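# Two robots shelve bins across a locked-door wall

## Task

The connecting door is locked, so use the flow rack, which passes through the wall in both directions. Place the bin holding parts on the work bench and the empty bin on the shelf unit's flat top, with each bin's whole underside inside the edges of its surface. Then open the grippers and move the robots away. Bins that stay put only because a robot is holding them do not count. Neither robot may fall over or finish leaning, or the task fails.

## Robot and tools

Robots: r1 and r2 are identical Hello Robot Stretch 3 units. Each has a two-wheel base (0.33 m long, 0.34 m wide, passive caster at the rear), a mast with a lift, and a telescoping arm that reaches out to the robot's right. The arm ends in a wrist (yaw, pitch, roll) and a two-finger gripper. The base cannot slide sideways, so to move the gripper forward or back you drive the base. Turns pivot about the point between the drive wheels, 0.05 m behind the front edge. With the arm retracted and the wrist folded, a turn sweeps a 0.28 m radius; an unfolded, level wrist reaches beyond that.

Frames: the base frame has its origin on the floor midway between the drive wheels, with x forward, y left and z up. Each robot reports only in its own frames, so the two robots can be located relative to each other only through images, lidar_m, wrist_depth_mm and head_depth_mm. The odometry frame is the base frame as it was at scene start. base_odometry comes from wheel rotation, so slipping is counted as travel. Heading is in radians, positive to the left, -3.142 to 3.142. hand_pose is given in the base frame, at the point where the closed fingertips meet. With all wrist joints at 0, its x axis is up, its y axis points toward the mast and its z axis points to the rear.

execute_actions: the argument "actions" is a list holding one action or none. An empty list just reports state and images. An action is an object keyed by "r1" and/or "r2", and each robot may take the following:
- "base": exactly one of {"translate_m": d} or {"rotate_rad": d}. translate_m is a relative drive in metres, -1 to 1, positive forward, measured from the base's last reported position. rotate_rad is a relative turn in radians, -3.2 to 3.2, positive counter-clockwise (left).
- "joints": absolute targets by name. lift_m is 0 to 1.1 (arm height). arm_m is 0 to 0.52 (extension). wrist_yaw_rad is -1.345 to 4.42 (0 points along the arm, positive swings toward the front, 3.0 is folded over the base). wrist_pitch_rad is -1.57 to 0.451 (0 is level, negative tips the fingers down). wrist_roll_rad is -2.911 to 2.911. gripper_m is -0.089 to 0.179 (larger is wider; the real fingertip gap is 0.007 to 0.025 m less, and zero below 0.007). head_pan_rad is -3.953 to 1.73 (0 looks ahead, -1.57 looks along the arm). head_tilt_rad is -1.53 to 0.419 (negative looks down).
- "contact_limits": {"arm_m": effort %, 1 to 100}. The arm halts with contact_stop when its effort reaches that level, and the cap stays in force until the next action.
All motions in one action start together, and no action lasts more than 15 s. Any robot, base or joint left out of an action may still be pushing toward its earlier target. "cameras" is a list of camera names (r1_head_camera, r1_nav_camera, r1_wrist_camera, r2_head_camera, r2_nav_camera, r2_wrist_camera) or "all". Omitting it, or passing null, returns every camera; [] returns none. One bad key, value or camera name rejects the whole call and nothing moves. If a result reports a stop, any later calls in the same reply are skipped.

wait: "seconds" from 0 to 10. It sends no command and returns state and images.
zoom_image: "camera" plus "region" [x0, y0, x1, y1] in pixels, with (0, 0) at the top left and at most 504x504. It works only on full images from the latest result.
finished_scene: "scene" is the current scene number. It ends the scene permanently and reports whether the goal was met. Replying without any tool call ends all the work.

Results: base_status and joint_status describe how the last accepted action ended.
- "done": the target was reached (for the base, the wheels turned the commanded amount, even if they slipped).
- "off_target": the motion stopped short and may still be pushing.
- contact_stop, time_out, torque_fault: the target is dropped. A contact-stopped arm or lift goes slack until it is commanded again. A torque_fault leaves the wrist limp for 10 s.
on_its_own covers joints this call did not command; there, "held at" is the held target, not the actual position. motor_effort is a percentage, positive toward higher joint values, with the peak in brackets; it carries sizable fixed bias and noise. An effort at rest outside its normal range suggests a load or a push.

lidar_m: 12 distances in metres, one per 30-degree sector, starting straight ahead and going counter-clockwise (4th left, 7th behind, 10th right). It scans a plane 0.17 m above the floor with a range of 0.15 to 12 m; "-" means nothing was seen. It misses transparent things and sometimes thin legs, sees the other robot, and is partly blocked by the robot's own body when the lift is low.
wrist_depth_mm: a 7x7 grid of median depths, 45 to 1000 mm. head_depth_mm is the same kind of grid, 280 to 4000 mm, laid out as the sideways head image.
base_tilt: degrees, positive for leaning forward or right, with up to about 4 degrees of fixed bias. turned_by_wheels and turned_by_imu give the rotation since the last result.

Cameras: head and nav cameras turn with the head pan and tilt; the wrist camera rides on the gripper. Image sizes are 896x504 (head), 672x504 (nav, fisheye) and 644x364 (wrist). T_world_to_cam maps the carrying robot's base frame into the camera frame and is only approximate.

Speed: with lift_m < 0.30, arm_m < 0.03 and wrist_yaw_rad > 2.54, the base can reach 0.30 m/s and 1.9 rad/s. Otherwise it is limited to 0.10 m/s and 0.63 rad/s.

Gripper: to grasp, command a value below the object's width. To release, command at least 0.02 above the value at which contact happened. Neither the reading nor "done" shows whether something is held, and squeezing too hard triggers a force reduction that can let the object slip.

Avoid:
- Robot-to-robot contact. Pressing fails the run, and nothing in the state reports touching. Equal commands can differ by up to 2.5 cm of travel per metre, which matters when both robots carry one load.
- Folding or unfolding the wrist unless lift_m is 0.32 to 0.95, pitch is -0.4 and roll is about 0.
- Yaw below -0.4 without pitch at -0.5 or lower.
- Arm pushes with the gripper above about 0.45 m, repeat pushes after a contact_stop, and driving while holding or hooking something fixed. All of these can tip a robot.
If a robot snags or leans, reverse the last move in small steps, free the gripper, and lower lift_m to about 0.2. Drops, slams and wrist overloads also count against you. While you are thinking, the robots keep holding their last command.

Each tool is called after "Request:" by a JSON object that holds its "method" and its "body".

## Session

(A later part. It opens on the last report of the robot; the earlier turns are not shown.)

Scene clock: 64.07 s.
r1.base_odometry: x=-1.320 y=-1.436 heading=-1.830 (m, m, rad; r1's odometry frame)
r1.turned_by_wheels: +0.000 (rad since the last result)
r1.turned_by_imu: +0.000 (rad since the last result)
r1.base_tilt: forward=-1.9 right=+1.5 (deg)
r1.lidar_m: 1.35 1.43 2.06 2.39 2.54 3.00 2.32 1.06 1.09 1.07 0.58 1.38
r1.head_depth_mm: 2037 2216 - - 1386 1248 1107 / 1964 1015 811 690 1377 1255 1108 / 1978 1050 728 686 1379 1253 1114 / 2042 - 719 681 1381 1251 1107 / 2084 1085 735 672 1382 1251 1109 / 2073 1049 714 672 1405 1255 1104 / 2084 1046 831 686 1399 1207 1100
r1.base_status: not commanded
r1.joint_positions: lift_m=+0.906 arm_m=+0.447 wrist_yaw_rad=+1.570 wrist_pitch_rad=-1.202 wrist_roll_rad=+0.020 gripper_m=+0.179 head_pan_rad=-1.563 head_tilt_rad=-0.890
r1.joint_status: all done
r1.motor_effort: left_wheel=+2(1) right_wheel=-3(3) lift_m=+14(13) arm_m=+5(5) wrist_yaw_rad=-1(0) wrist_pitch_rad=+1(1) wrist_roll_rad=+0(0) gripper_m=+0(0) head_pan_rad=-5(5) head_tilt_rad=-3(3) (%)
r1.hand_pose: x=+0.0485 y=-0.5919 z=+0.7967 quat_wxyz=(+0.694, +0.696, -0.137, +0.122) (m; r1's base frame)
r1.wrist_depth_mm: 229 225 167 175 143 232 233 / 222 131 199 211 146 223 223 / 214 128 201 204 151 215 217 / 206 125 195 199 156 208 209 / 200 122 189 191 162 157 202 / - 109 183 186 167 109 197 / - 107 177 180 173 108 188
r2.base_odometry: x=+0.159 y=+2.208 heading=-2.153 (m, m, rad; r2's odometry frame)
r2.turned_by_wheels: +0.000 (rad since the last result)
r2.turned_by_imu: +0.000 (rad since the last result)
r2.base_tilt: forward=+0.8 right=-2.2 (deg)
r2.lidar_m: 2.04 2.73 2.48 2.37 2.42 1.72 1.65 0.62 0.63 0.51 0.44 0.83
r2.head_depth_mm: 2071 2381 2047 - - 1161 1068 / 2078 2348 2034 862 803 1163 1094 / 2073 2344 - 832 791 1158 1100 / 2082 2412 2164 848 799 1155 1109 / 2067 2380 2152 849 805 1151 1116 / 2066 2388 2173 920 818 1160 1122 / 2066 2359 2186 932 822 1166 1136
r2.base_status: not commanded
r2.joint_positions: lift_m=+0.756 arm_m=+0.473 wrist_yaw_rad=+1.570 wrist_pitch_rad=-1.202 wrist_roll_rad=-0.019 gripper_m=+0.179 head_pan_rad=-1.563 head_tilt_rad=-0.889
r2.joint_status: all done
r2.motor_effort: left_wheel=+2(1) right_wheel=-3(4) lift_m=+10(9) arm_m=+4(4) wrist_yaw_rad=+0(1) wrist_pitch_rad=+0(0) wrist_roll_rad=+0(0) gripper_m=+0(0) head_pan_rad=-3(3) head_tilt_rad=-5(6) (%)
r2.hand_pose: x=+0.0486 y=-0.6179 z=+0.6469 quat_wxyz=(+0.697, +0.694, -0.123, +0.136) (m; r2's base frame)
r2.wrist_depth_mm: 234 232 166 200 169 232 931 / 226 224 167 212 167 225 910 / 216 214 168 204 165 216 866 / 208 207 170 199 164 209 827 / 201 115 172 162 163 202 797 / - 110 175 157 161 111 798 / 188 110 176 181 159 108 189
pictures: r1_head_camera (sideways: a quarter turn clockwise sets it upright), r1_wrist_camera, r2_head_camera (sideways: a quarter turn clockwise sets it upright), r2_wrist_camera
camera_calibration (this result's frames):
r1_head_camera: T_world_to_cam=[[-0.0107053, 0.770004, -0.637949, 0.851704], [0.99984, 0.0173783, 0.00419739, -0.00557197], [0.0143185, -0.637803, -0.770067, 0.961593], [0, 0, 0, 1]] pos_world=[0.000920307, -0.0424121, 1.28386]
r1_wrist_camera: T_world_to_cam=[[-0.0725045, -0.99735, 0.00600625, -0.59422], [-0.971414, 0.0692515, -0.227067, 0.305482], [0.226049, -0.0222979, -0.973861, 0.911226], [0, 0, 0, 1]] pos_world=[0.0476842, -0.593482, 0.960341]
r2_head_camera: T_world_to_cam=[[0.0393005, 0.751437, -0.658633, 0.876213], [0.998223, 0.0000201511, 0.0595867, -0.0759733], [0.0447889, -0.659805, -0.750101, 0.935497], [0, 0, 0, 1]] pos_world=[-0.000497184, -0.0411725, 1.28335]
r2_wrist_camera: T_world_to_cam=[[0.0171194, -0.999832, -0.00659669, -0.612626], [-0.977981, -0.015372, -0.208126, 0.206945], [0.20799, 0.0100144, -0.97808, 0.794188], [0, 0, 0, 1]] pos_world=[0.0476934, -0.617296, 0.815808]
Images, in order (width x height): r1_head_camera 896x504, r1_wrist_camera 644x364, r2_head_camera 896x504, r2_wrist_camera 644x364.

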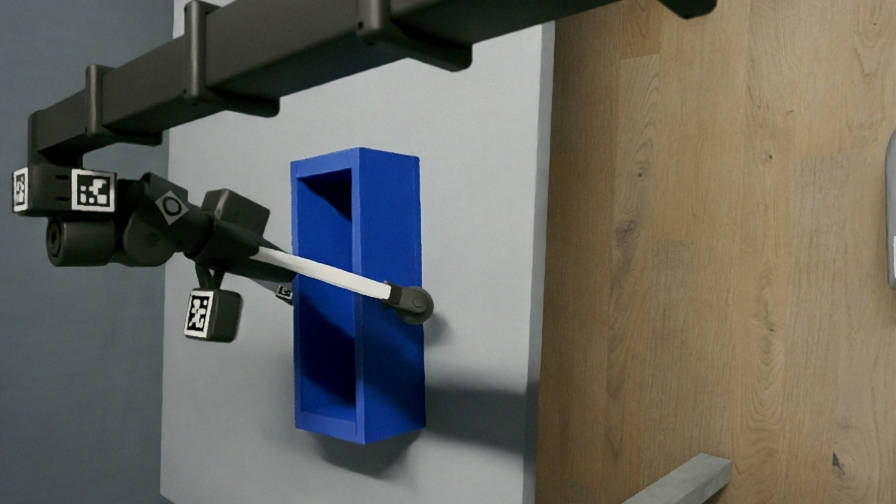

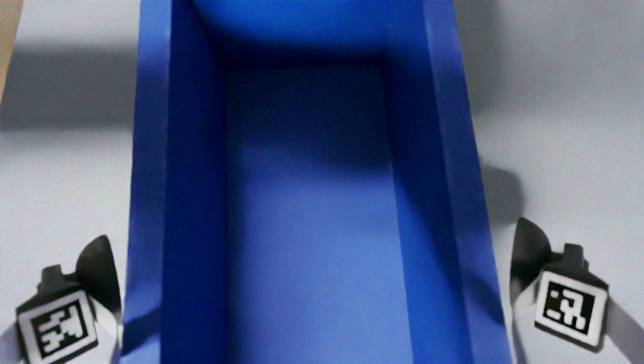

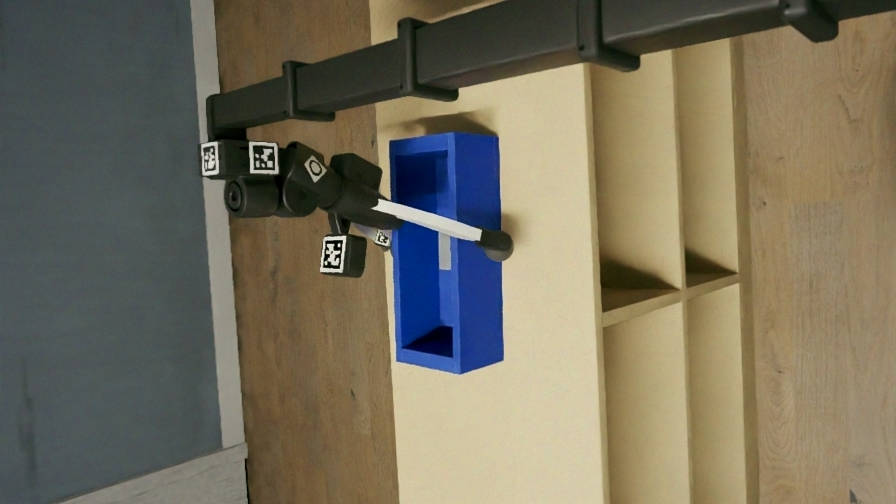

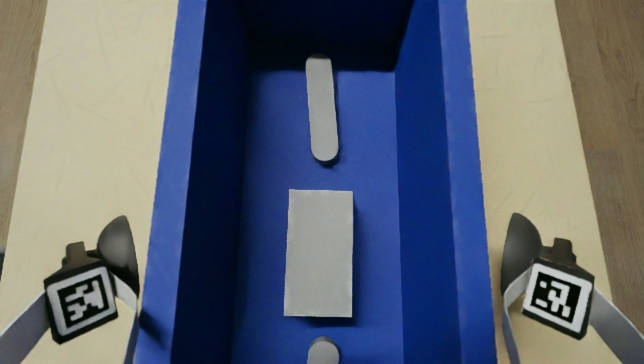

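Request:
{"method": "execute_actions", "body": {"actions": [{"r1":{"joints":{"gripper_m":0.06}},"r2":{"joints":{"gripper_m":0.06}}}], "cameras": []}}

Request:
{"method": "execute_actions", "body": {"actions": [{"r1":{"joints":{"lift_m":0.95}},"r2":{"joints":{"lift_m":0.8}}}], "cameras": []}}

Request:
{"method": "execute_actions", "body": {"actions": [{"r1":{"base":{"rotate_rad":-0.07},"joints":{"wrist_yaw_rad":1.62}},"r2":{"base":{"rotate_rad":0.015},"joints":{"lift_m":0.83}}}], "cameras": ["r1_head_camera","r2_head_camera"]}}

Scene clock: 68.90 s.
r1.base_odometry: x=-1.320 y=-1.436 heading=-1.830 (m, m, rad; r1's odometry frame)
r1.turned_by_wheels: +0.000 (rad since the last result)
r1.turned_by_imu: -0.008 (rad since the last result)
r1.base_tilt: forward=-1.9 right=+1.4 (deg)
r1.lidar_m: 1.35 1.43 2.04 2.39 2.52 3.00 2.32 1.05 1.09 1.06 0.59 1.38
r1.head_depth_mm: 2052 2199 - - 1371 1247 1112 / 1969 1018 810 690 1387 1259 1105 / - 1055 743 687 1375 1252 1117 / 1991 - 722 683 1375 1255 1112 / 2079 1096 735 670 1377 1246 1110 / 2086 1053 730 672 1379 1249 1102 / 2080 1048 832 686 1403 1204 1103
r1.base_status: not commanded
r1.joint_positions: lift_m=+0.906 arm_m=+0.447 wrist_yaw_rad=+1.573 wrist_pitch_rad=-1.171 wrist_roll_rad=+0.017 gripper_m=+0.062 head_pan_rad=-1.563 head_tilt_rad=-0.890
r1.joint_status: all done
r1.motor_effort: left_wheel=-2(2) right_wheel=+7(10) lift_m=+14(14) arm_m=+6(6) wrist_yaw_rad=-4(4) wrist_pitch_rad=-13(14) wrist_roll_rad=+1(1) gripper_m=-37(100) head_pan_rad=-5(5) head_tilt_rad=-2(3) (%)
r1.hand_pose: x=+0.0561 y=-0.5916 z=+0.7989 quat_wxyz=(+0.692, +0.694, -0.145, +0.135) (m; r1's base frame)
r1.wrist_depth_mm: 243 241 166 171 161 244 246 / 233 230 193 218 148 234 237 / 222 219 209 214 151 226 226 / 213 211 202 206 155 216 218 / 208 122 194 198 161 207 209 / - 114 187 191 165 114 203 / - 111 181 184 172 112 193
r2.base_odometry: x=+0.159 y=+2.208 heading=-2.153 (m, m, rad; r2's odometry frame)
r2.turned_by_wheels: +0.000 (rad since the last result)
r2.turned_by_imu: -0.006 (rad since the last result)
r2.base_tilt: forward=+0.7 right=-2.2 (deg)
r2.lidar_m: 2.04 2.74 2.48 2.37 2.43 1.73 1.65 0.63 0.63 0.53 0.44 0.83
r2.head_depth_mm: 2081 2368 2036 - - 1169 1071 / 2068 2385 2032 867 805 1165 1093 / 2072 2347 - 831 794 1160 1103 / 2063 2382 2197 851 803 1157 1110 / 2079 2381 2161 849 805 1151 1115 / 2071 2418 2169 905 817 1152 1128 / 2054 2354 2208 934 823 1162 1133
r2.base_status: not commanded
r2.joint_positions: lift_m=+0.756 arm_m=+0.473 wrist_yaw_rad=+1.572 wrist_pitch_rad=-1.176 wrist_roll_rad=-0.019 gripper_m=+0.062 head_pan_rad=-1.563 head_tilt_rad=-0.889
r2.joint_status: all done
r2.motor_effort: left_wheel=-4(5) right_wheel=+11(13) lift_m=+10(10) arm_m=+4(4) wrist_yaw_rad=-2(2) wrist_pitch_rad=-10(11) wrist_roll_rad=+0(0) gripper_m=-37(99) head_pan_rad=-4(4) head_tilt_rad=-5(5) (%)
r2.hand_pose: x=+0.0550 y=-0.6178 z=+0.6488 quat_wxyz=(+0.695, +0.692, -0.132, +0.145) (m; r2's base frame)
r2.wrist_depth_mm: 582 242 168 196 166 244 949 / 234 232 169 222 165 235 922 / 224 223 171 212 164 224 901 / 215 213 172 205 163 217 847 / 206 205 174 167 162 210 818 / 201 114 174 162 161 116 785 / 192 112 175 184 158 192 194
pictures: none
No camera images: the call's "cameras" was empty. Leave "cameras" out to get every camera's image.

Scene clock: 72.77 s.
r1.base_odometry: x=-1.320 y=-1.436 heading=-1.830 (m, m, rad; r1's odometry frame)
r1.turned_by_wheels: +0.000 (rad since the last result)
r1.turned_by_imu: -0.004 (rad since the last result)
r1.base_tilt: forward=-1.9 right=+1.5 (deg)
r1.lidar_m: 1.35 1.43 2.04 2.39 2.52 3.01 2.32 1.06 1.09 1.07 0.59 1.38
r1.head_depth_mm: 1978 - 832 688 1375 1248 1109 / - 1009 832 687 1377 1247 1108 / 2099 1030 671 684 1376 1250 1117 / 2073 971 699 682 1371 1255 1118 / 2079 1009 715 677 1372 1252 1105 / 2081 1038 690 670 1402 1245 1104 / 2092 1040 824 684 1397 1202 1104
r1.base_status: not commanded
r1.joint_positions: lift_m=+0.949 arm_m=+0.447 wrist_yaw_rad=+1.570 wrist_pitch_rad=-1.206 wrist_roll_rad=+0.023 gripper_m=+0.081 head_pan_rad=-1.564 head_tilt_rad=-0.892
r1.joint_status: all done
r1.on_its_own: gripper_m is held at +0.080, not at your +0.060, by its stall guard, which is still easing
r1.motor_effort: left_wheel=-1(7) right_wheel=+0(24) lift_m=+48(50) arm_m=+2(6) wrist_yaw_rad=-1(5) wrist_pitch_rad=+3(24) wrist_roll_rad=-1(7) gripper_m=-21(37) head_pan_rad=-4(5) head_tilt_rad=-2(4) (%)
r1.hand_pose: x=+0.0475 y=-0.5921 z=+0.8400 quat_wxyz=(+0.694, +0.697, -0.136, +0.120) (m; r1's base frame)
r1.wrist_depth_mm: - 279 163 169 170 278 276 / - 268 198 219 182 270 270 / - 256 212 222 163 261 261 / 255 247 204 216 169 253 256 / 245 242 195 209 151 247 246 / 238 130 189 203 160 - 239 / - 127 181 198 174 230 231
r2.base_odometry: x=+0.159 y=+2.208 heading=-2.153 (m, m, rad; r2's odometry frame)
r2.turned_by_wheels: +0.000 (rad since the last result)
r2.turned_by_imu: -0.006 (rad since the last result)
r2.base_tilt: forward=+0.7 right=-2.2 (deg)
r2.lidar_m: 2.04 2.72 2.49 2.37 2.43 1.73 1.65 0.62 0.63 0.55 0.44 0.83
r2.head_depth_mm: 2089 2364 2100 - 975 1163 1085 / 2095 2300 2004 843 804 1158 1094 / 2078 2285 1941 829 809 1172 1100 / 2076 2390 2175 836 798 1163 1111 / 2077 2399 2134 839 802 1154 1118 / 2051 2366 2172 922 813 1155 1127 / 2067 2370 2187 935 819 1162 1138
r2.base_status: not commanded
r2.joint_positions: lift_m=+0.799 arm_m=+0.473 wrist_yaw_rad=+1.570 wrist_pitch_rad=-1.218 wrist_roll_rad=-0.020 gripper_m=+0.077 head_pan_rad=-1.565 head_tilt_rad=-0.892
r2.joint_status: all done
r2.on_its_own: gripper_m is held at +0.076, not at your +0.060, by its stall guard, which is not easing now
r2.motor_effort: left_wheel=-1(9) right_wheel=+0(27) lift_m=+42(46) arm_m=+2(3) wrist_yaw_rad=+0(2) wrist_pitch_rad=+7(26) wrist_roll_rad=+1(2) gripper_m=-20(36) head_pan_rad=-3(3) head_tilt_rad=-4(6) (%)
r2.hand_pose: x=+0.0446 y=-0.6181 z=+0.6889 quat_wxyz=(+0.698, +0.695, -0.117, +0.131) (m; r2's base frame)
r2.wrist_depth_mm: 950 274 172 188 173 277 979 / 918 266 196 234 194 270 957 / 916 257 168 226 166 258 911 / 884 250 169 221 166 252 877 / 540 244 169 183 165 245 860 / 236 - 169 177 166 - 834 / - 228 170 201 166 227 801
pictures: none
No camera images: the call's "cameras" was empty. Leave "cameras" out to get every camera's image.

Scene clock: 74.10 s.
r1.base_odometry: x=-1.320 y=-1.436 heading=-1.900 (m, m, rad; r1's odometry frame)
r1.turned_by_wheels: -0.070 (rad since the last result)
r1.turned_by_imu: -0.071 (rad since the last result)
r1.base_tilt: forward=-1.9 right=+1.5 (deg)
r1.lidar_m: 1.35 1.39 1.89 2.39 2.47 3.07 2.31 1.06 1.11 1.06 0.59 0.59
r1.head_depth_mm: 2027 - 832 688 1409 1255 1115 / - 1015 830 689 1386 1251 1106 / 2114 1011 675 688 1375 1252 1124 / - - 700 683 1374 1252 1120 / 2069 1006 711 668 1381 1251 1105 / 2046 1044 684 667 1362 1241 1100 / 2055 1041 823 683 1365 1238 1101
r1.base_status: done
r1.joint_positions: lift_m=+0.949 arm_m=+0.447 wrist_yaw_rad=+1.618 wrist_pitch_rad=-1.208 wrist_roll_rad=+0.023 gripper_m=+0.084 head_pan_rad=-1.564 head_tilt_rad=-0.892
r1.joint_status: all done
r1.on_its_own: gripper_m is held at +0.083, not at your +0.060, by its stall guard, which is not easing now
r1.motor_effort: left_wheel=+2(7) right_wheel=-4(12) lift_m=+48(48) arm_m=+2(1) wrist_yaw_rad=+2(4) wrist_pitch_rad=+3(4) wrist_roll_rad=-1(1) gripper_m=-20(22) head_pan_rad=-4(4) head_tilt_rad=-3(2) (%)
r1.hand_pose: x=+0.0469 y=-0.5888 z=+0.8399 quat_wxyz=(+0.691, +0.700, -0.118, +0.136) (m; r1's base frame)
r1.wrist_depth_mm: - 273 163 169 169 279 282 / - 266 198 222 182 268 270 / 262 256 214 221 159 261 262 / 253 248 204 214 168 253 253 / 245 243 194 210 150 246 247 / 235 129 187 204 161 - 238 / - 127 181 199 174 230 231
r2.base_odometry: x=+0.159 y=+2.208 heading=-2.138 (m, m, rad; r2's odometry frame)
r2.turned_by_wheels: +0.015 (rad since the last result)
r2.turned_by_imu: +0.015 (rad since the last result)
r2.base_tilt: forward=+0.7 right=-2.2 (deg)
r2.lidar_m: 2.04 2.73 2.48 2.37 2.40 1.72 1.65 0.62 0.64 0.51 0.44 0.83
r2.head_depth_mm: 2083 2351 - - 977 1155 1086 / 2079 2437 2064 844 801 1164 1093 / 2065 - 1971 826 807 1171 1104 / 2082 2405 2058 833 798 1172 1109 / 2078 2393 2143 842 801 1167 1118 / 2065 2394 2155 903 811 1156 1126 / 2072 2371 2172 931 823 1163 1133
r2.base_status: done
r2.joint_positions: lift_m=+0.829 arm_m=+0.473 wrist_yaw_rad=+1.570 wrist_pitch_rad=-1.219 wrist_roll_rad=-0.020 gripper_m=+0.077 head_pan_rad=-1.565 head_tilt_rad=-0.892
r2.joint_status: all done
r2.on_its_own: gripper_m is held at +0.076, not at your +0.060, by its stall guard, which is not easing now
r2.motor_effort: left_wheel=-2(8) right_wheel=+2(10) lift_m=+43(43) arm_m=+2(2) wrist_yaw_rad=+0(1) wrist_pitch_rad=+7(8) wrist_roll_rad=+0(0) gripper_m=-19(19) head_pan_rad=-3(3) head_tilt_rad=-4(4) (%)
r2.hand_pose: x=+0.0444 y=-0.6181 z=+0.7189 quat_wxyz=(+0.698, +0.695, -0.117, +0.130) (m; r2's base frame)
r2.wrist_depth_mm: - 313 172 190 173 982 - / 977 298 196 232 194 304 956 / 936 287 168 225 167 294 935 / 890 283 168 220 166 284 896 / 873 273 169 183 166 276 890 / - - 169 178 165 - 879 / - 256 169 201 165 258 830
pictures: r1_head_camera (sideways: a quarter turn clockwise sets it upright), r2_head_camera (sideways: a quarter turn clockwise sets it upright)
camera_calibration (this result's frames):
r1_head_camera: T_world_to_cam=[[-0.00999291, 0.771599, -0.63603, 0.849199], [0.999856, 0.0164292, 0.00422194, -0.00560401], [0.0137071, -0.635897, -0.771652, 0.963658], [0, 0, 0, 1]] pos_world=[0.000880198, -0.0423622, 1.28375]
r2_head_camera: T_world_to_cam=[[0.0402209, 0.753337, -0.656404, 0.873303], [0.998223, -0.00139533, 0.0595644, -0.075944], [0.0439562, -0.657633, -0.752055, 0.938042], [0, 0, 0, 1]] pos_world=[-0.000548621, -0.0411091, 1.28322]
Images, in order (width x height): r1_head_camera 896x504, r2_head_camera 896x504.

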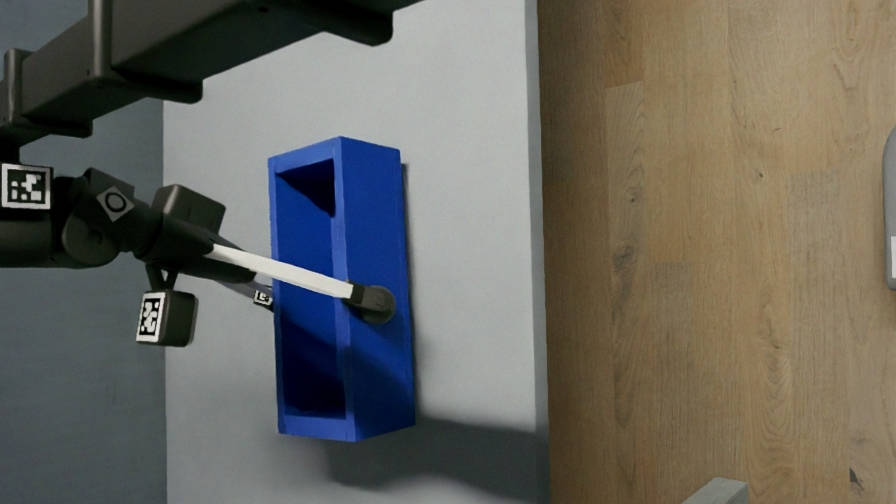

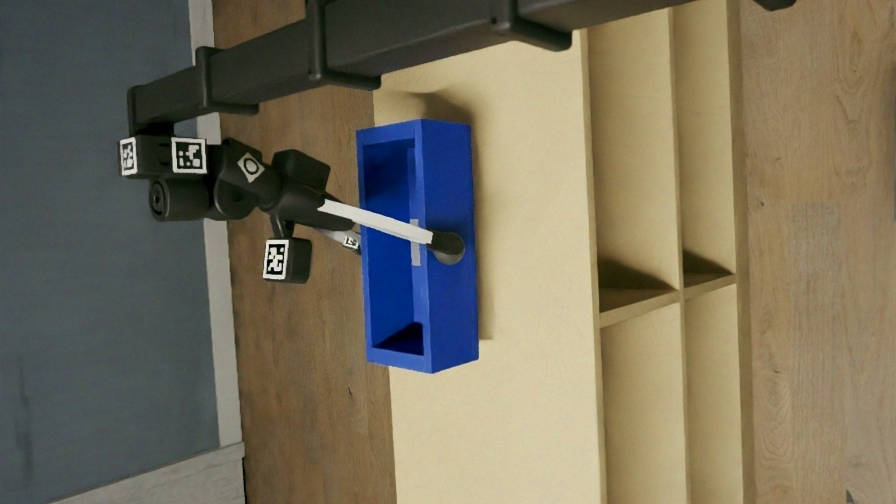

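Request:
{"method": "execute_actions", "body": {"actions": [{"r1":{"base":{"translate_m":-1},"joints":{"lift_m":0.98,"wrist_yaw_rad":1.54,"arm_m":0.2,"head_pan_rad":-2.3}},"r2":{"base":{"translate_m":1},"joints":{"lift_m":0.98,"head_pan_rad":-1.0}}}], "cameras": []}}

Request:
{"method": "execute_actions", "body": {"actions": [{"r1":{"base":{"translate_m":-1}},"r2":{"base":{"translate_m":0.85}}}]}}

Scene clock: 87.47 s.
r1.base_odometry: x=-0.997 y=-0.489 heading=-1.899 (m, m, rad; r1's odometry frame)
r1.turned_by_wheels: +0.000 (rad since the last result)
r1.turned_by_imu: -0.002 (rad since the last result)
r1.base_tilt: forward=-1.9 right=+1.5 (deg)
r1.lidar_m: 2.35 2.43 2.47 2.38 2.45 2.04 1.33 1.35 2.48 0.43 1.11 1.47
r1.head_depth_mm: 1892 1934 1567 - - 1206 1114 / 2037 2261 2201 - - 1251 1108 / 2202 2462 - - 1384 1255 1145 / 2467 2582 - - 1441 1250 1144 / 2638 2778 - - 1425 1256 1106 / 2427 - - 1639 1380 1241 1102 / 2236 - 1931 1660 462 1228 1090
r1.base_status: done
r1.joint_positions: lift_m=+0.979 arm_m=+0.200 wrist_yaw_rad=+1.541 wrist_pitch_rad=-1.208 wrist_roll_rad=+0.022 gripper_m=+0.084 head_pan_rad=-2.293 head_tilt_rad=-0.892
r1.joint_status: all done
r1.on_its_own: gripper_m is held at +0.083, not at your +0.060, by its stall guard, which is not easing now
r1.motor_effort: left_wheel=+2(2) right_wheel=-3(12) lift_m=+49(50) arm_m=-5(7) wrist_yaw_rad=-2(3) wrist_pitch_rad=+4(4) wrist_roll_rad=-1(1) gripper_m=-21(20) head_pan_rad=-5(54) head_tilt_rad=-2(2) (%)
r1.hand_pose: x=+0.0469 y=-0.3476 z=+0.8699 quat_wxyz=(+0.696, +0.695, -0.145, +0.109) (m; r1's base frame)
r1.wrist_depth_mm: - - 164 169 168 317 317 / - - 198 219 182 306 304 / - - 213 221 159 295 297 / - - 203 214 168 284 287 / - - 195 209 152 276 276 / - 129 188 204 162 - 268 / - 126 180 197 175 260 265
r2.base_odometry: x=-0.378 y=+1.365 heading=-2.138 (m, m, rad; r2's odometry frame)
r2.turned_by_wheels: +0.000 (rad since the last result)
r2.turned_by_imu: -0.004 (rad since the last result)
r2.base_tilt: forward=+0.7 right=-2.3 (deg)
r2.lidar_m: 1.05 1.71 2.29 2.40 2.47 2.77 2.64 0.95 0.47 2.33 2.40 1.07
r2.head_depth_mm: 2020 2290 648 1624 1411 1229 1085 / 2190 2427 2033 1680 1429 1243 1095 / 2293 2496 2083 1705 1447 1246 1100 / 2435 2632 2081 1721 1443 1269 1105 / 2307 2507 2152 1749 1467 1270 1117 / 2026 2218 2187 1755 1483 1276 1125 / 1805 1966 2042 1465 1494 1287 1127
r2.base_status: done
r2.joint_positions: lift_m=+0.979 arm_m=+0.473 wrist_yaw_rad=+1.570 wrist_pitch_rad=-1.219 wrist_roll_rad=-0.020 gripper_m=+0.077 head_pan_rad=-1.007 head_tilt_rad=-0.892
r2.joint_status: all done
r2.on_its_own: gripper_m is held at +0.076, not at your +0.060, by its stall guard, which is not easing now
r2.motor_effort: left_wheel=-2(2) right_wheel=+1(10) lift_m=+43(43) arm_m=+2(2) wrist_yaw_rad=+1(0) wrist_pitch_rad=+8(8) wrist_roll_rad=+0(1) gripper_m=-20(19) head_pan_rad=+3(30) head_tilt_rad=-4(4) (%)
r2.hand_pose: x=+0.0444 y=-0.6181 z=+0.8689 quat_wxyz=(+0.698, +0.695, -0.117, +0.130) (m; r2's base frame)
r2.wrist_depth_mm: - - 173 189 173 - - / - - 196 232 194 - - / - - 168 225 166 - - / - - 168 220 166 - - / - - 169 182 165 - - / - - 169 177 166 - - / - 943 169 201 165 948 968
pictures: none
No camera images: the call's "cameras" was empty. Leave "cameras" out to get every camera's image.

Scene clock: 98.43 s.
r1.base_odometry: x=-0.674 y=+0.457 heading=-1.899 (m, m, rad; r1's odometry frame)
r1.turned_by_wheels: +0.000 (rad since the last result)
r1.turned_by_imu: -0.002 (rad since the last result)
r1.base_tilt: forward=-2.0 right=+1.5 (deg)
r1.lidar_m: 2.45 3.38 2.45 2.36 1.39 1.00 0.96 0.41 0.43 2.39 1.47 1.08
r1.head_depth_mm: 914 1188 1099 - - 1204 1111 / 998 1215 1130 - - 1253 1100 / 1092 1223 - - 1349 1248 1148 / 1207 1350 - - 806 1131 1143 / 1331 1494 - - 1085 1245 1111 / 1494 - - 926 1296 1247 1108 / 1678 - 1935 1592 462 1240 1101
r1.base_status: done
r1.joint_positions: lift_m=+0.979 arm_m=+0.200 wrist_yaw_rad=+1.541 wrist_pitch_rad=-1.208 wrist_roll_rad=+0.022 gripper_m=+0.084 head_pan_rad=-2.293 head_tilt_rad=-0.892
r1.joint_status: not commanded
r1.on_its_own: gripper_m is held at +0.083, not at your +0.060, by its stall guard, which is not easing now
r1.motor_effort: left_wheel=+2(3) right_wheel=-3(10) lift_m=+49(49) arm_m=-6(6) wrist_yaw_rad=-1(2) wrist_pitch_rad=+4(4) wrist_roll_rad=-1(1) gripper_m=-21(21) head_pan_rad=-5(5) head_tilt_rad=-2(2) (%)
r1.hand_pose: x=+0.0469 y=-0.3476 z=+0.8699 quat_wxyz=(+0.696, +0.695, -0.145, +0.109) (m; r1's base frame)
r1.wrist_depth_mm: - - 164 169 168 - - / - - 199 221 181 - - / - - 214 222 159 - - / - - 204 215 168 - - / - - 195 210 152 - - / - 129 189 205 162 - - / - 126 181 198 174 - -
r2.base_odometry: x=-0.835 y=+0.648 heading=-2.138 (m, m, rad; r2's odometry frame)
r2.turned_by_wheels: +0.000 (rad since the last result)
r2.turned_by_imu: -0.004 (rad since the last result)
r2.base_tilt: forward=+0.8 right=-2.1 (deg)
r2.lidar_m: 0.81 0.84 1.12 2.42 2.50 3.33 1.74 1.17 2.42 2.30 0.27 0.28
r2.head_depth_mm: 2024 2294 648 1619 1410 1232 1084 / 1934 2294 2040 810 1115 1238 1094 / 1531 1779 1979 837 1416 734 1096 / 1282 1459 1576 908 1399 748 1080 / 1129 1254 1353 1523 1376 1217 1109 / 993 1085 1069 1264 840 1253 1124 / 878 961 1089 1120 1194 1291 1138
r2.base_status: done
r2.joint_positions: lift_m=+0.979 arm_m=+0.473 wrist_yaw_rad=+1.570 wrist_pitch_rad=-1.219 wrist_roll_rad=-0.020 gripper_m=+0.077 head_pan_rad=-1.007 head_tilt_rad=-0.892
r2.joint_status: not commanded
r2.on_its_own: gripper_m is held at +0.076, not at your +0.060, by its stall guard, which is not easing now
r2.motor_effort: left_wheel=-2(2) right_wheel=+2(10) lift_m=+43(42) arm_m=+2(2) wrist_yaw_rad=+0(0) wrist_pitch_rad=+7(7) wrist_roll_rad=+1(1) gripper_m=-20(20) head_pan_rad=+2(3) head_tilt_rad=-4(4) (%)
r2.hand_pose: x=+0.0444 y=-0.6181 z=+0.8689 quat_wxyz=(+0.698, +0.695, -0.117, +0.130) (m; r2's base frame)
r2.wrist_depth_mm: - 515 173 190 173 - - / 529 515 195 231 195 - - / 548 499 168 226 166 - - / 496 503 168 220 165 - - / - - 169 184 166 - - / - - 169 177 165 - 996 / - 961 170 200 165 970 967
pictures: r1_head_camera (sideways: a quarter turn clockwise sets it upright), r1_nav_camera (sideways: a quarter turn counterclockwise sets it upright), r1_wrist_camera, r2_head_camera (sideways: a quarter turn clockwise sets it upright), r2_nav_camera (sideways: a quarter turn counterclockwise sets it upright), r2_wrist_camera
camera_calibration (this result's frames):
r1_head_camera: T_world_to_cam=[[0.506323, 0.582325, -0.63603, 0.84605], [0.756907, -0.653509, 0.00422194, -0.00412201], [-0.413193, -0.483554, -0.771652, 0.966262], [0, 0, 0, 1]] pos_world=[-0.0260017, -0.0281297, 1.28375]
r1_nav_camera: T_world_to_cam=[[-0.480511, -0.569521, 0.6669, -0.826509], [-0.753835, 0.656824, 0.0177678, 0.0370019], [-0.448155, -0.494194, -0.744936, 0.936074], [0, 0, 0, 1]] pos_world=[0.0502533, -0.032415, 1.24786]
r1_wrist_camera: T_world_to_cam=[[-0.10323, -0.994641, 0.00566705, -0.348465], [-0.970217, 0.0994364, -0.220889, 0.308692], [0.219142, -0.0283006, -0.975282, 0.987781], [0, 0, 0, 1]] pos_world=[0.047062, -0.349338, 1.03353]
r2_head_camera: T_world_to_cam=[[-0.364463, 0.660531, -0.656404, 0.875771], [0.847788, 0.526979, 0.0595644, -0.0750264], [0.385255, -0.534782, -0.752055, 0.935961], [0, 0, 0, 1]] pos_world=[0.0222092, -0.0384013, 1.28322]
r2_nav_camera: T_world_to_cam=[[0.419366, -0.67785, 0.603864, -0.746964], [-0.857412, -0.514312, 0.0181218, 0.0363116], [0.298291, -0.52536, -0.796881, 0.993357], [0, 0, 0, 1]] pos_world=[0.0480762, 0.034216, 1.24199]
r2_wrist_camera: T_world_to_cam=[[0.0176163, -0.999823, -0.00666865, -0.611253], [-0.981401, -0.0160157, -0.1913, 0.234112], [0.191159, 0.00991461, -0.981509, 1.01588], [0, 0, 0, 1]] pos_world=[0.0463309, -0.617467, 1.0378]
Images, in order (width x height): r1_head_camera 896x504, r1_nav_camera 672x504, r1_wrist_camera 644x364, r2_head_camera 896x504, r2_nav_camera 672x504, r2_wrist_camera 644x364.

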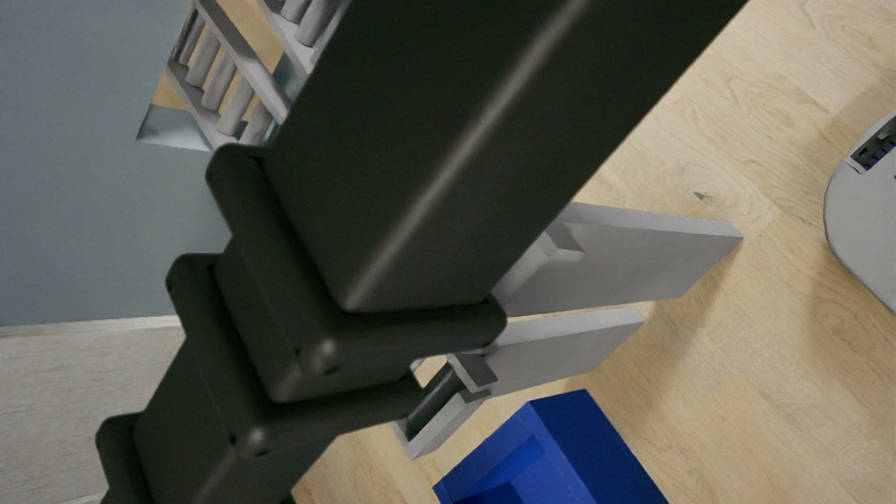

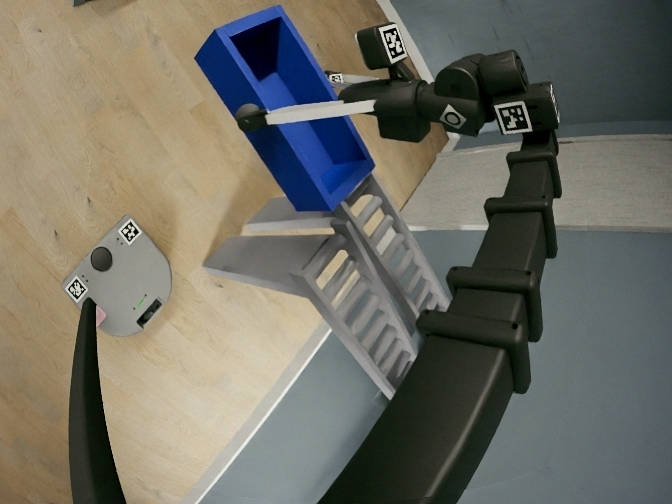

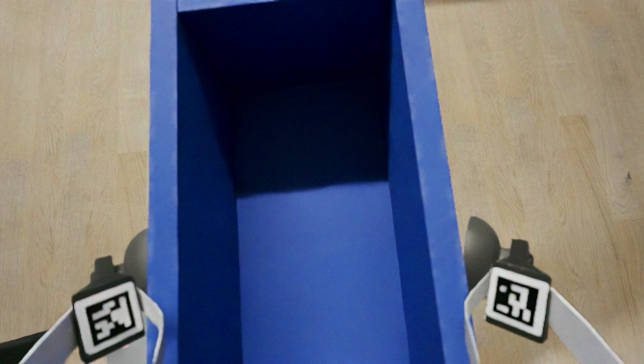

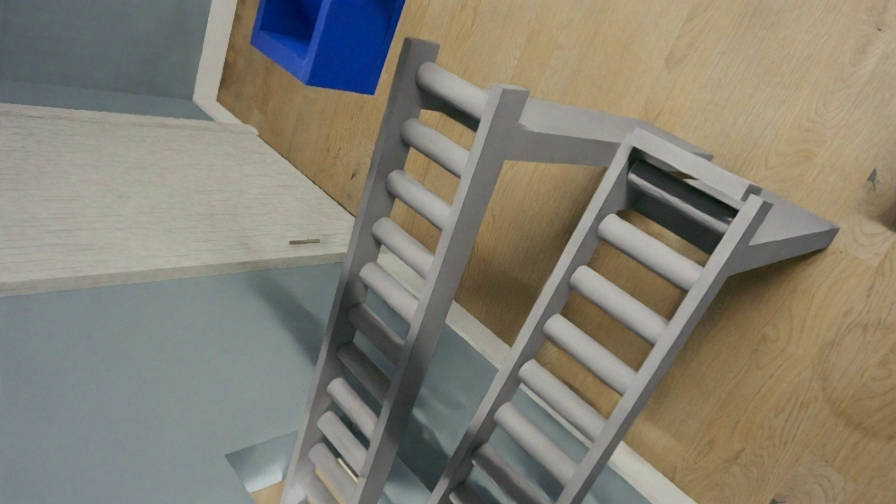

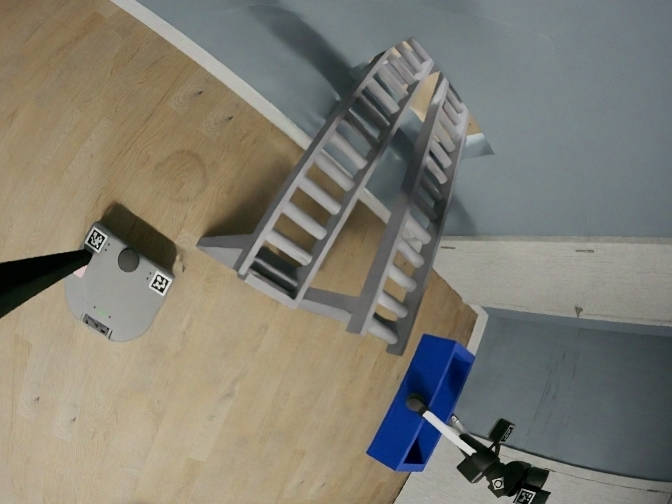

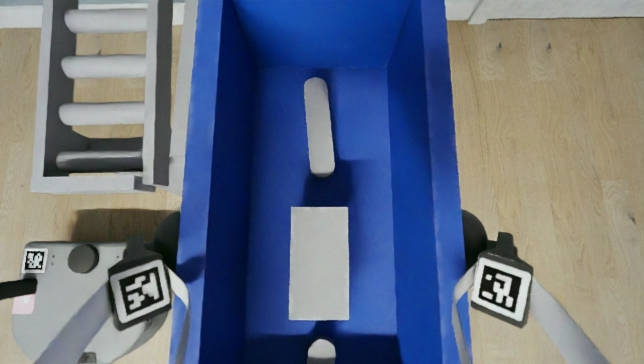

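Request:
{"method": "execute_actions", "body": {"actions": [{"r1":{"base":{"rotate_rad":0.015}},"r2":{"base":{"rotate_rad":0.04}}}], "cameras": []}}

Request:
{"method": "execute_actions", "body": {"actions": [{"r1":{"base":{"translate_m":-0.5},"joints":{"lift_m":0.9,"arm_m":0.215,"head_pan_rad":-1.4,"head_tilt_rad":-1.1,"wrist_pitch_rad":-1.12}},"r2":{"base":{"translate_m":0.26},"joints":{"lift_m":0.91,"arm_m":0.425,"head_pan_rad":-1.4,"wrist_pitch_rad":-1.28}}}]}}

Scene clock: 103.83 s.
r1.base_odometry: x=-0.674 y=+0.457 heading=-1.884 (m, m, rad; r1's odometry frame)
r1.turned_by_wheels: +0.015 (rad since the last result)
r1.turned_by_imu: +0.015 (rad since the last result)
r1.base_tilt: forward=-1.8 right=+1.4 (deg)
r1.lidar_m: 2.46 3.34 2.45 2.36 1.36 1.00 0.96 0.41 0.44 2.39 1.47 1.08
r1.head_depth_mm: 927 1179 1102 - - 1205 1113 / 1012 1199 1147 - - 1252 1109 / 1113 1239 - - 1354 1253 1145 / 1230 1369 - - 815 1150 1146 / 1369 1510 - - 1162 1247 1112 / 1528 - - 926 1338 1243 1112 / 1742 - 1948 1631 462 1242 1103
r1.base_status: done
r1.joint_positions: lift_m=+0.979 arm_m=+0.200 wrist_yaw_rad=+1.541 wrist_pitch_rad=-1.208 wrist_roll_rad=+0.022 gripper_m=+0.084 head_pan_rad=-2.293 head_tilt_rad=-0.892
r1.joint_status: not commanded
r1.on_its_own: gripper_m is held at +0.083, not at your +0.060, by its stall guard, which is not easing now
r1.motor_effort: left_wheel=+1(3) right_wheel=-2(2) lift_m=+49(49) arm_m=-6(6) wrist_yaw_rad=-1(1) wrist_pitch_rad=+4(4) wrist_roll_rad=-1(1) gripper_m=-21(21) head_pan_rad=-5(5) head_tilt_rad=-1(2) (%)
r1.hand_pose: x=+0.0469 y=-0.3476 z=+0.8699 quat_wxyz=(+0.696, +0.695, -0.145, +0.109) (m; r1's base frame)
r1.wrist_depth_mm: - - 163 169 167 - - / - - 199 222 181 - - / - - 215 221 159 - - / - - 205 215 169 - - / - - 196 209 151 - - / - 129 187 205 161 - - / - 127 181 199 175 998 993
r2.base_odometry: x=-0.835 y=+0.648 heading=-2.098 (m, m, rad; r2's odometry frame)
r2.turned_by_wheels: +0.040 (rad since the last result)
r2.turned_by_imu: +0.039 (rad since the last result)
r2.base_tilt: forward=+0.6 right=-2.4 (deg)
r2.lidar_m: 0.81 0.85 1.17 2.42 2.51 3.46 1.75 1.17 2.39 0.61 0.27 0.29
r2.head_depth_mm: 2037 2308 648 1551 1421 1231 1088 / 1725 2066 2056 802 919 1221 1093 / 1409 1660 1872 857 1437 729 1090 / 1216 1381 1516 1597 1367 750 1078 / 1076 1199 1250 1497 863 1225 1119 / 950 1053 1063 1230 853 1282 1128 / 849 931 1127 1073 1229 1281 1132
r2.base_status: done
r2.joint_positions: lift_m=+0.979 arm_m=+0.473 wrist_yaw_rad=+1.570 wrist_pitch_rad=-1.218 wrist_roll_rad=-0.020 gripper_m=+0.077 head_pan_rad=-1.007 head_tilt_rad=-0.892
r2.joint_status: not commanded
r2.on_its_own: gripper_m is held at +0.076, not at your +0.060, by its stall guard, which is not easing now
r2.motor_effort: left_wheel=-3(9) right_wheel=+3(13) lift_m=+44(43) arm_m=+2(2) wrist_yaw_rad=+0(0) wrist_pitch_rad=+7(9) wrist_roll_rad=+0(0) gripper_m=-20(20) head_pan_rad=+3(3) head_tilt_rad=-4(4) (%)
r2.hand_pose: x=+0.0446 y=-0.6181 z=+0.8689 quat_wxyz=(+0.698, +0.695, -0.117, +0.130) (m; r2's base frame)
r2.wrist_depth_mm: - 524 172 189 172 - - / - 525 197 233 194 - - / 514 504 168 226 166 - - / - 495 169 219 166 - - / - - 170 183 166 - - / - - 169 177 165 - 988 / - 946 169 202 165 953 981
pictures: none
No camera images: the call's "cameras" was empty. Leave "cameras" out to get every camera's image.

Scene clock: 110.23 s.
r1.base_odometry: x=-0.520 y=+0.933 heading=-1.884 (m, m, rad; r1's odometry frame)
r1.turned_by_wheels: +0.000 (rad since the last result)
r1.turned_by_imu: -0.001 (rad since the last result)
r1.base_tilt: forward=-1.9 right=+1.5 (deg)
r1.lidar_m: 2.93 3.36 2.45 1.79 0.65 0.48 0.46 0.48 0.66 0.55 0.31 1.55
r1.head_depth_mm: - 1768 857 793 1256 1189 1093 / - - 854 600 1265 1189 - / 2164 1912 613 629 1270 1204 - / 2160 1976 618 621 1272 1203 - / 2189 1878 622 608 908 1183 1083 / 2197 1864 610 577 1252 1182 1082 / 2177 1867 1635 1446 1301 1183 1081
r1.base_status: done
r1.joint_positions: lift_m=+0.901 arm_m=+0.215 wrist_yaw_rad=+1.540 wrist_pitch_rad=-1.134 wrist_roll_rad=+0.021 gripper_m=+0.083 head_pan_rad=-1.407 head_tilt_rad=-1.087
r1.joint_status: all done
r1.on_its_own: gripper_m is held at +0.083, not at your +0.060, by its stall guard, which is not easing now
r1.motor_effort: left_wheel=+0(4) right_wheel=-1(9) lift_m=+16(45) arm_m=+6(9) wrist_yaw_rad=+0(3) wrist_pitch_rad=+6(8) wrist_roll_rad=+0(1) gripper_m=-17(21) head_pan_rad=+4(50) head_tilt_rad=-5(16) (%)
r1.hand_pose: x=+0.0652 y=-0.3625 z=+0.7969 quat_wxyz=(+0.691, +0.689, -0.171, +0.136) (m; r1's base frame)
r1.wrist_depth_mm: - - 161 167 154 - - / - - 200 215 149 - - / - - 210 215 154 402 409 / - - 201 212 158 387 382 / - 997 193 210 164 376 385 / 974 128 184 210 171 - 356 / 913 - 178 210 177 329 339
r2.base_odometry: x=-0.966 y=+0.423 heading=-2.098 (m, m, rad; r2's odometry frame)
r2.turned_by_wheels: +0.000 (rad since the last result)
r2.turned_by_imu: -0.002 (rad since the last result)
r2.base_tilt: forward=+0.7 right=-2.1 (deg)
r2.lidar_m: 0.55 0.58 0.79 2.24 2.52 3.46 1.42 1.42 0.22 0.21 0.78 0.57
r2.head_depth_mm: 1899 - 1368 670 1337 681 1036 / 1978 2296 728 690 935 716 765 / 2041 2321 2081 715 1400 742 1063 / 2024 2276 2084 722 1424 734 1093 / 1483 1583 1672 873 1463 734 1117 / 1116 1199 1284 886 1328 734 1129 / 939 979 1020 887 999 1044 1109
r2.base_status: done
r2.joint_positions: lift_m=+0.911 arm_m=+0.425 wrist_yaw_rad=+1.570 wrist_pitch_rad=-1.294 wrist_roll_rad=-0.020 gripper_m=+0.077 head_pan_rad=-1.393 head_tilt_rad=-0.892
r2.joint_status: all done
r2.on_its_own: gripper_m is held at +0.076, not at your +0.060, by its stall guard, which is not easing now
r2.motor_effort: left_wheel=-4(5) right_wheel=+3(13) lift_m=+14(41) arm_m=-3(0) wrist_yaw_rad=+0(0) wrist_pitch_rad=+5(8) wrist_roll_rad=+0(1) gripper_m=-20(19) head_pan_rad=-2(25) head_tilt_rad=-4(4) (%)
r2.hand_pose: x=+0.0254 y=-0.5706 z=+0.7962 quat_wxyz=(+0.702, +0.699, -0.091, +0.104) (m; r2's base frame)
r2.wrist_depth_mm: 388 394 172 190 173 856 810 / 388 389 196 229 193 - - / 387 386 168 223 166 - 985 / 402 398 169 219 166 984 990 / 390 384 168 184 166 978 969 / 387 - 169 177 165 - 917 / 385 386 169 201 166 916 914
pictures: r1_head_camera (sideways: a quarter turn clockwise sets it upright), r1_nav_camera (sideways: a quarter turn counterclockwise sets it upright), r1_wrist_camera, r2_head_camera (sideways: a quarter turn clockwise sets it upright), r2_nav_camera (sideways: a quarter turn counterclockwise sets it upright), r2_wrist_camera
camera_calibration (this result's frames):
r1_head_camera: T_world_to_cam=[[-0.14842, 0.867465, -0.474843, 0.640054], [0.985103, 0.171858, 0.00604766, -0.00788959], [0.0868515, -0.466871, -0.88005, 1.10412], [0, 0, 0, 1]] pos_world=[0.00687396, -0.0383847, 1.27566]
r1_nav_camera: T_world_to_cam=[[0.155887, -0.845759, 0.510286, -0.626347], [-0.98502, -0.17166, 0.0164008, 0.0401962], [0.0737244, -0.505198, -0.859849, 1.08229], [0, 0, 0, 1]] pos_world=[0.0574422, 0.0239331, 1.24956]
r1_wrist_camera: T_world_to_cam=[[-0.102701, -0.994712, 0.000825051, -0.357133], [-0.951131, 0.0979587, -0.292838, 0.367377], [0.291209, -0.0308595, -0.956162, 0.891376], [0, 0, 0, 1]] pos_world=[0.0531695, -0.363724, 0.960176]
r2_head_camera: T_world_to_cam=[[-0.0890053, 0.749141, -0.656404, 0.874091], [0.983801, 0.169076, 0.0595644, -0.0758561], [0.155604, -0.640469, -0.752055, 0.937361], [0, 0, 0, 1]] pos_world=[0.00656858, -0.0416407, 1.28322]
r2_nav_camera: T_world_to_cam=[[0.13335, -0.785854, 0.603864, -0.74522], [-0.987949, -0.153718, 0.0181218, 0.0371079], [0.0785835, -0.599003, -0.796881, 0.994698], [0, 0, 0, 1]] pos_world=[0.0578687, 0.0158977, 1.24199]
r2_wrist_camera: T_world_to_cam=[[0.017001, -0.999823, -0.00803664, -0.562814], [-0.993025, -0.0159464, -0.116817, 0.14342], [0.116668, 0.00996659, -0.993121, 0.958892], [0, 0, 0, 1]] pos_world=[0.0401163, -0.569984, 0.964527]
Images, in order (width x height): r1_head_camera 896x504, r1_nav_camera 672x504, r1_wrist_camera 644x364, r2_head_camera 896x504, r2_nav_camera 672x504, r2_wrist_camera 644x364.

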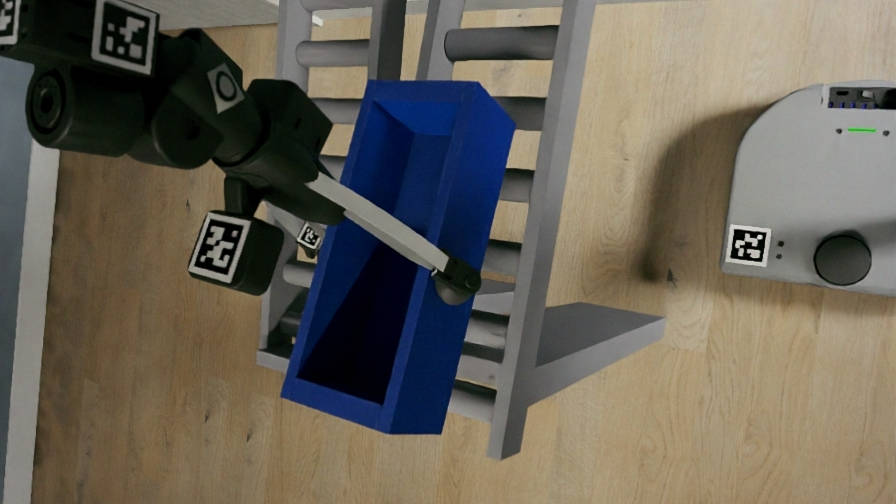

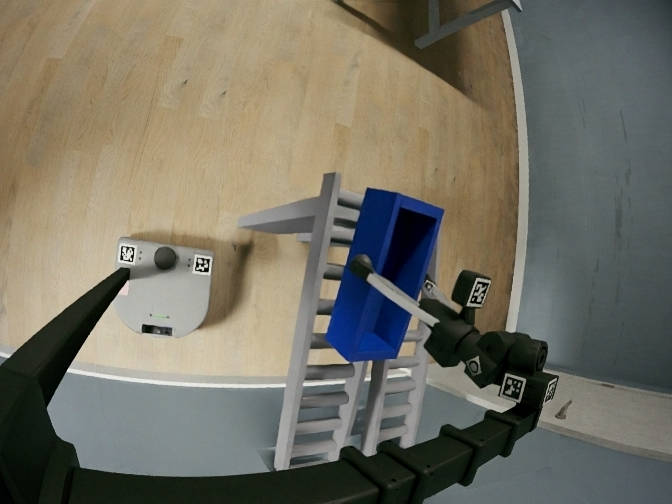

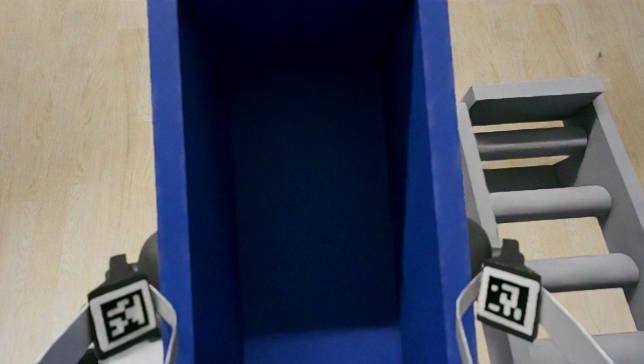

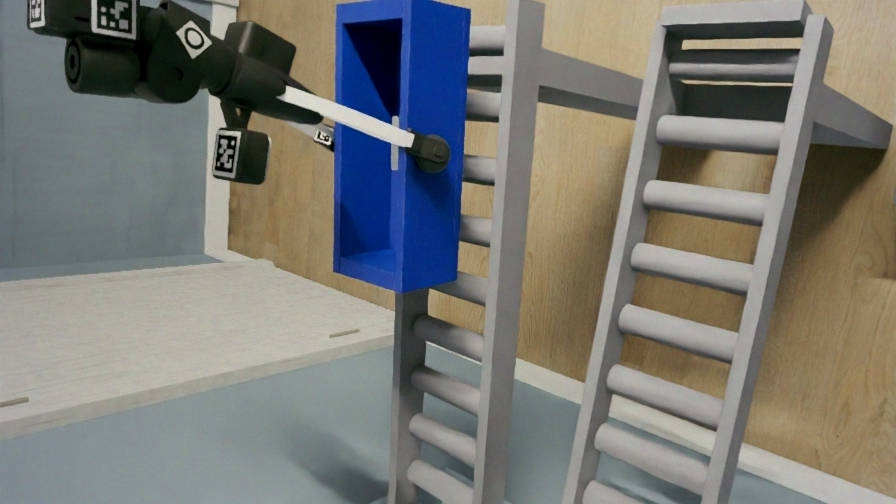

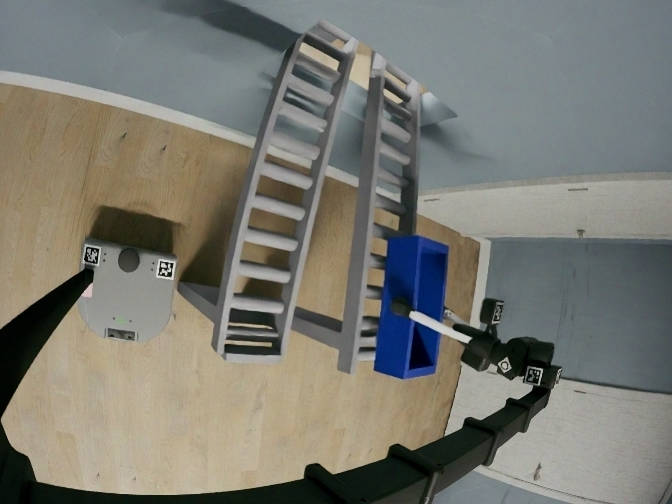

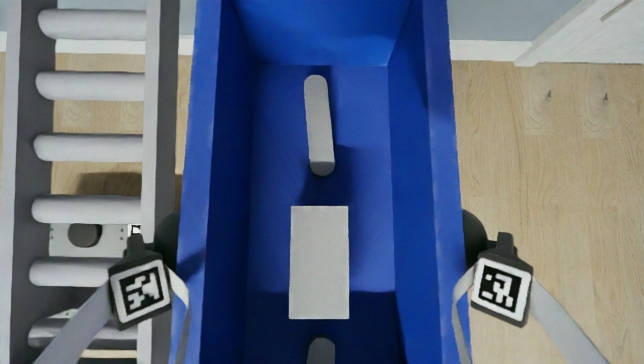

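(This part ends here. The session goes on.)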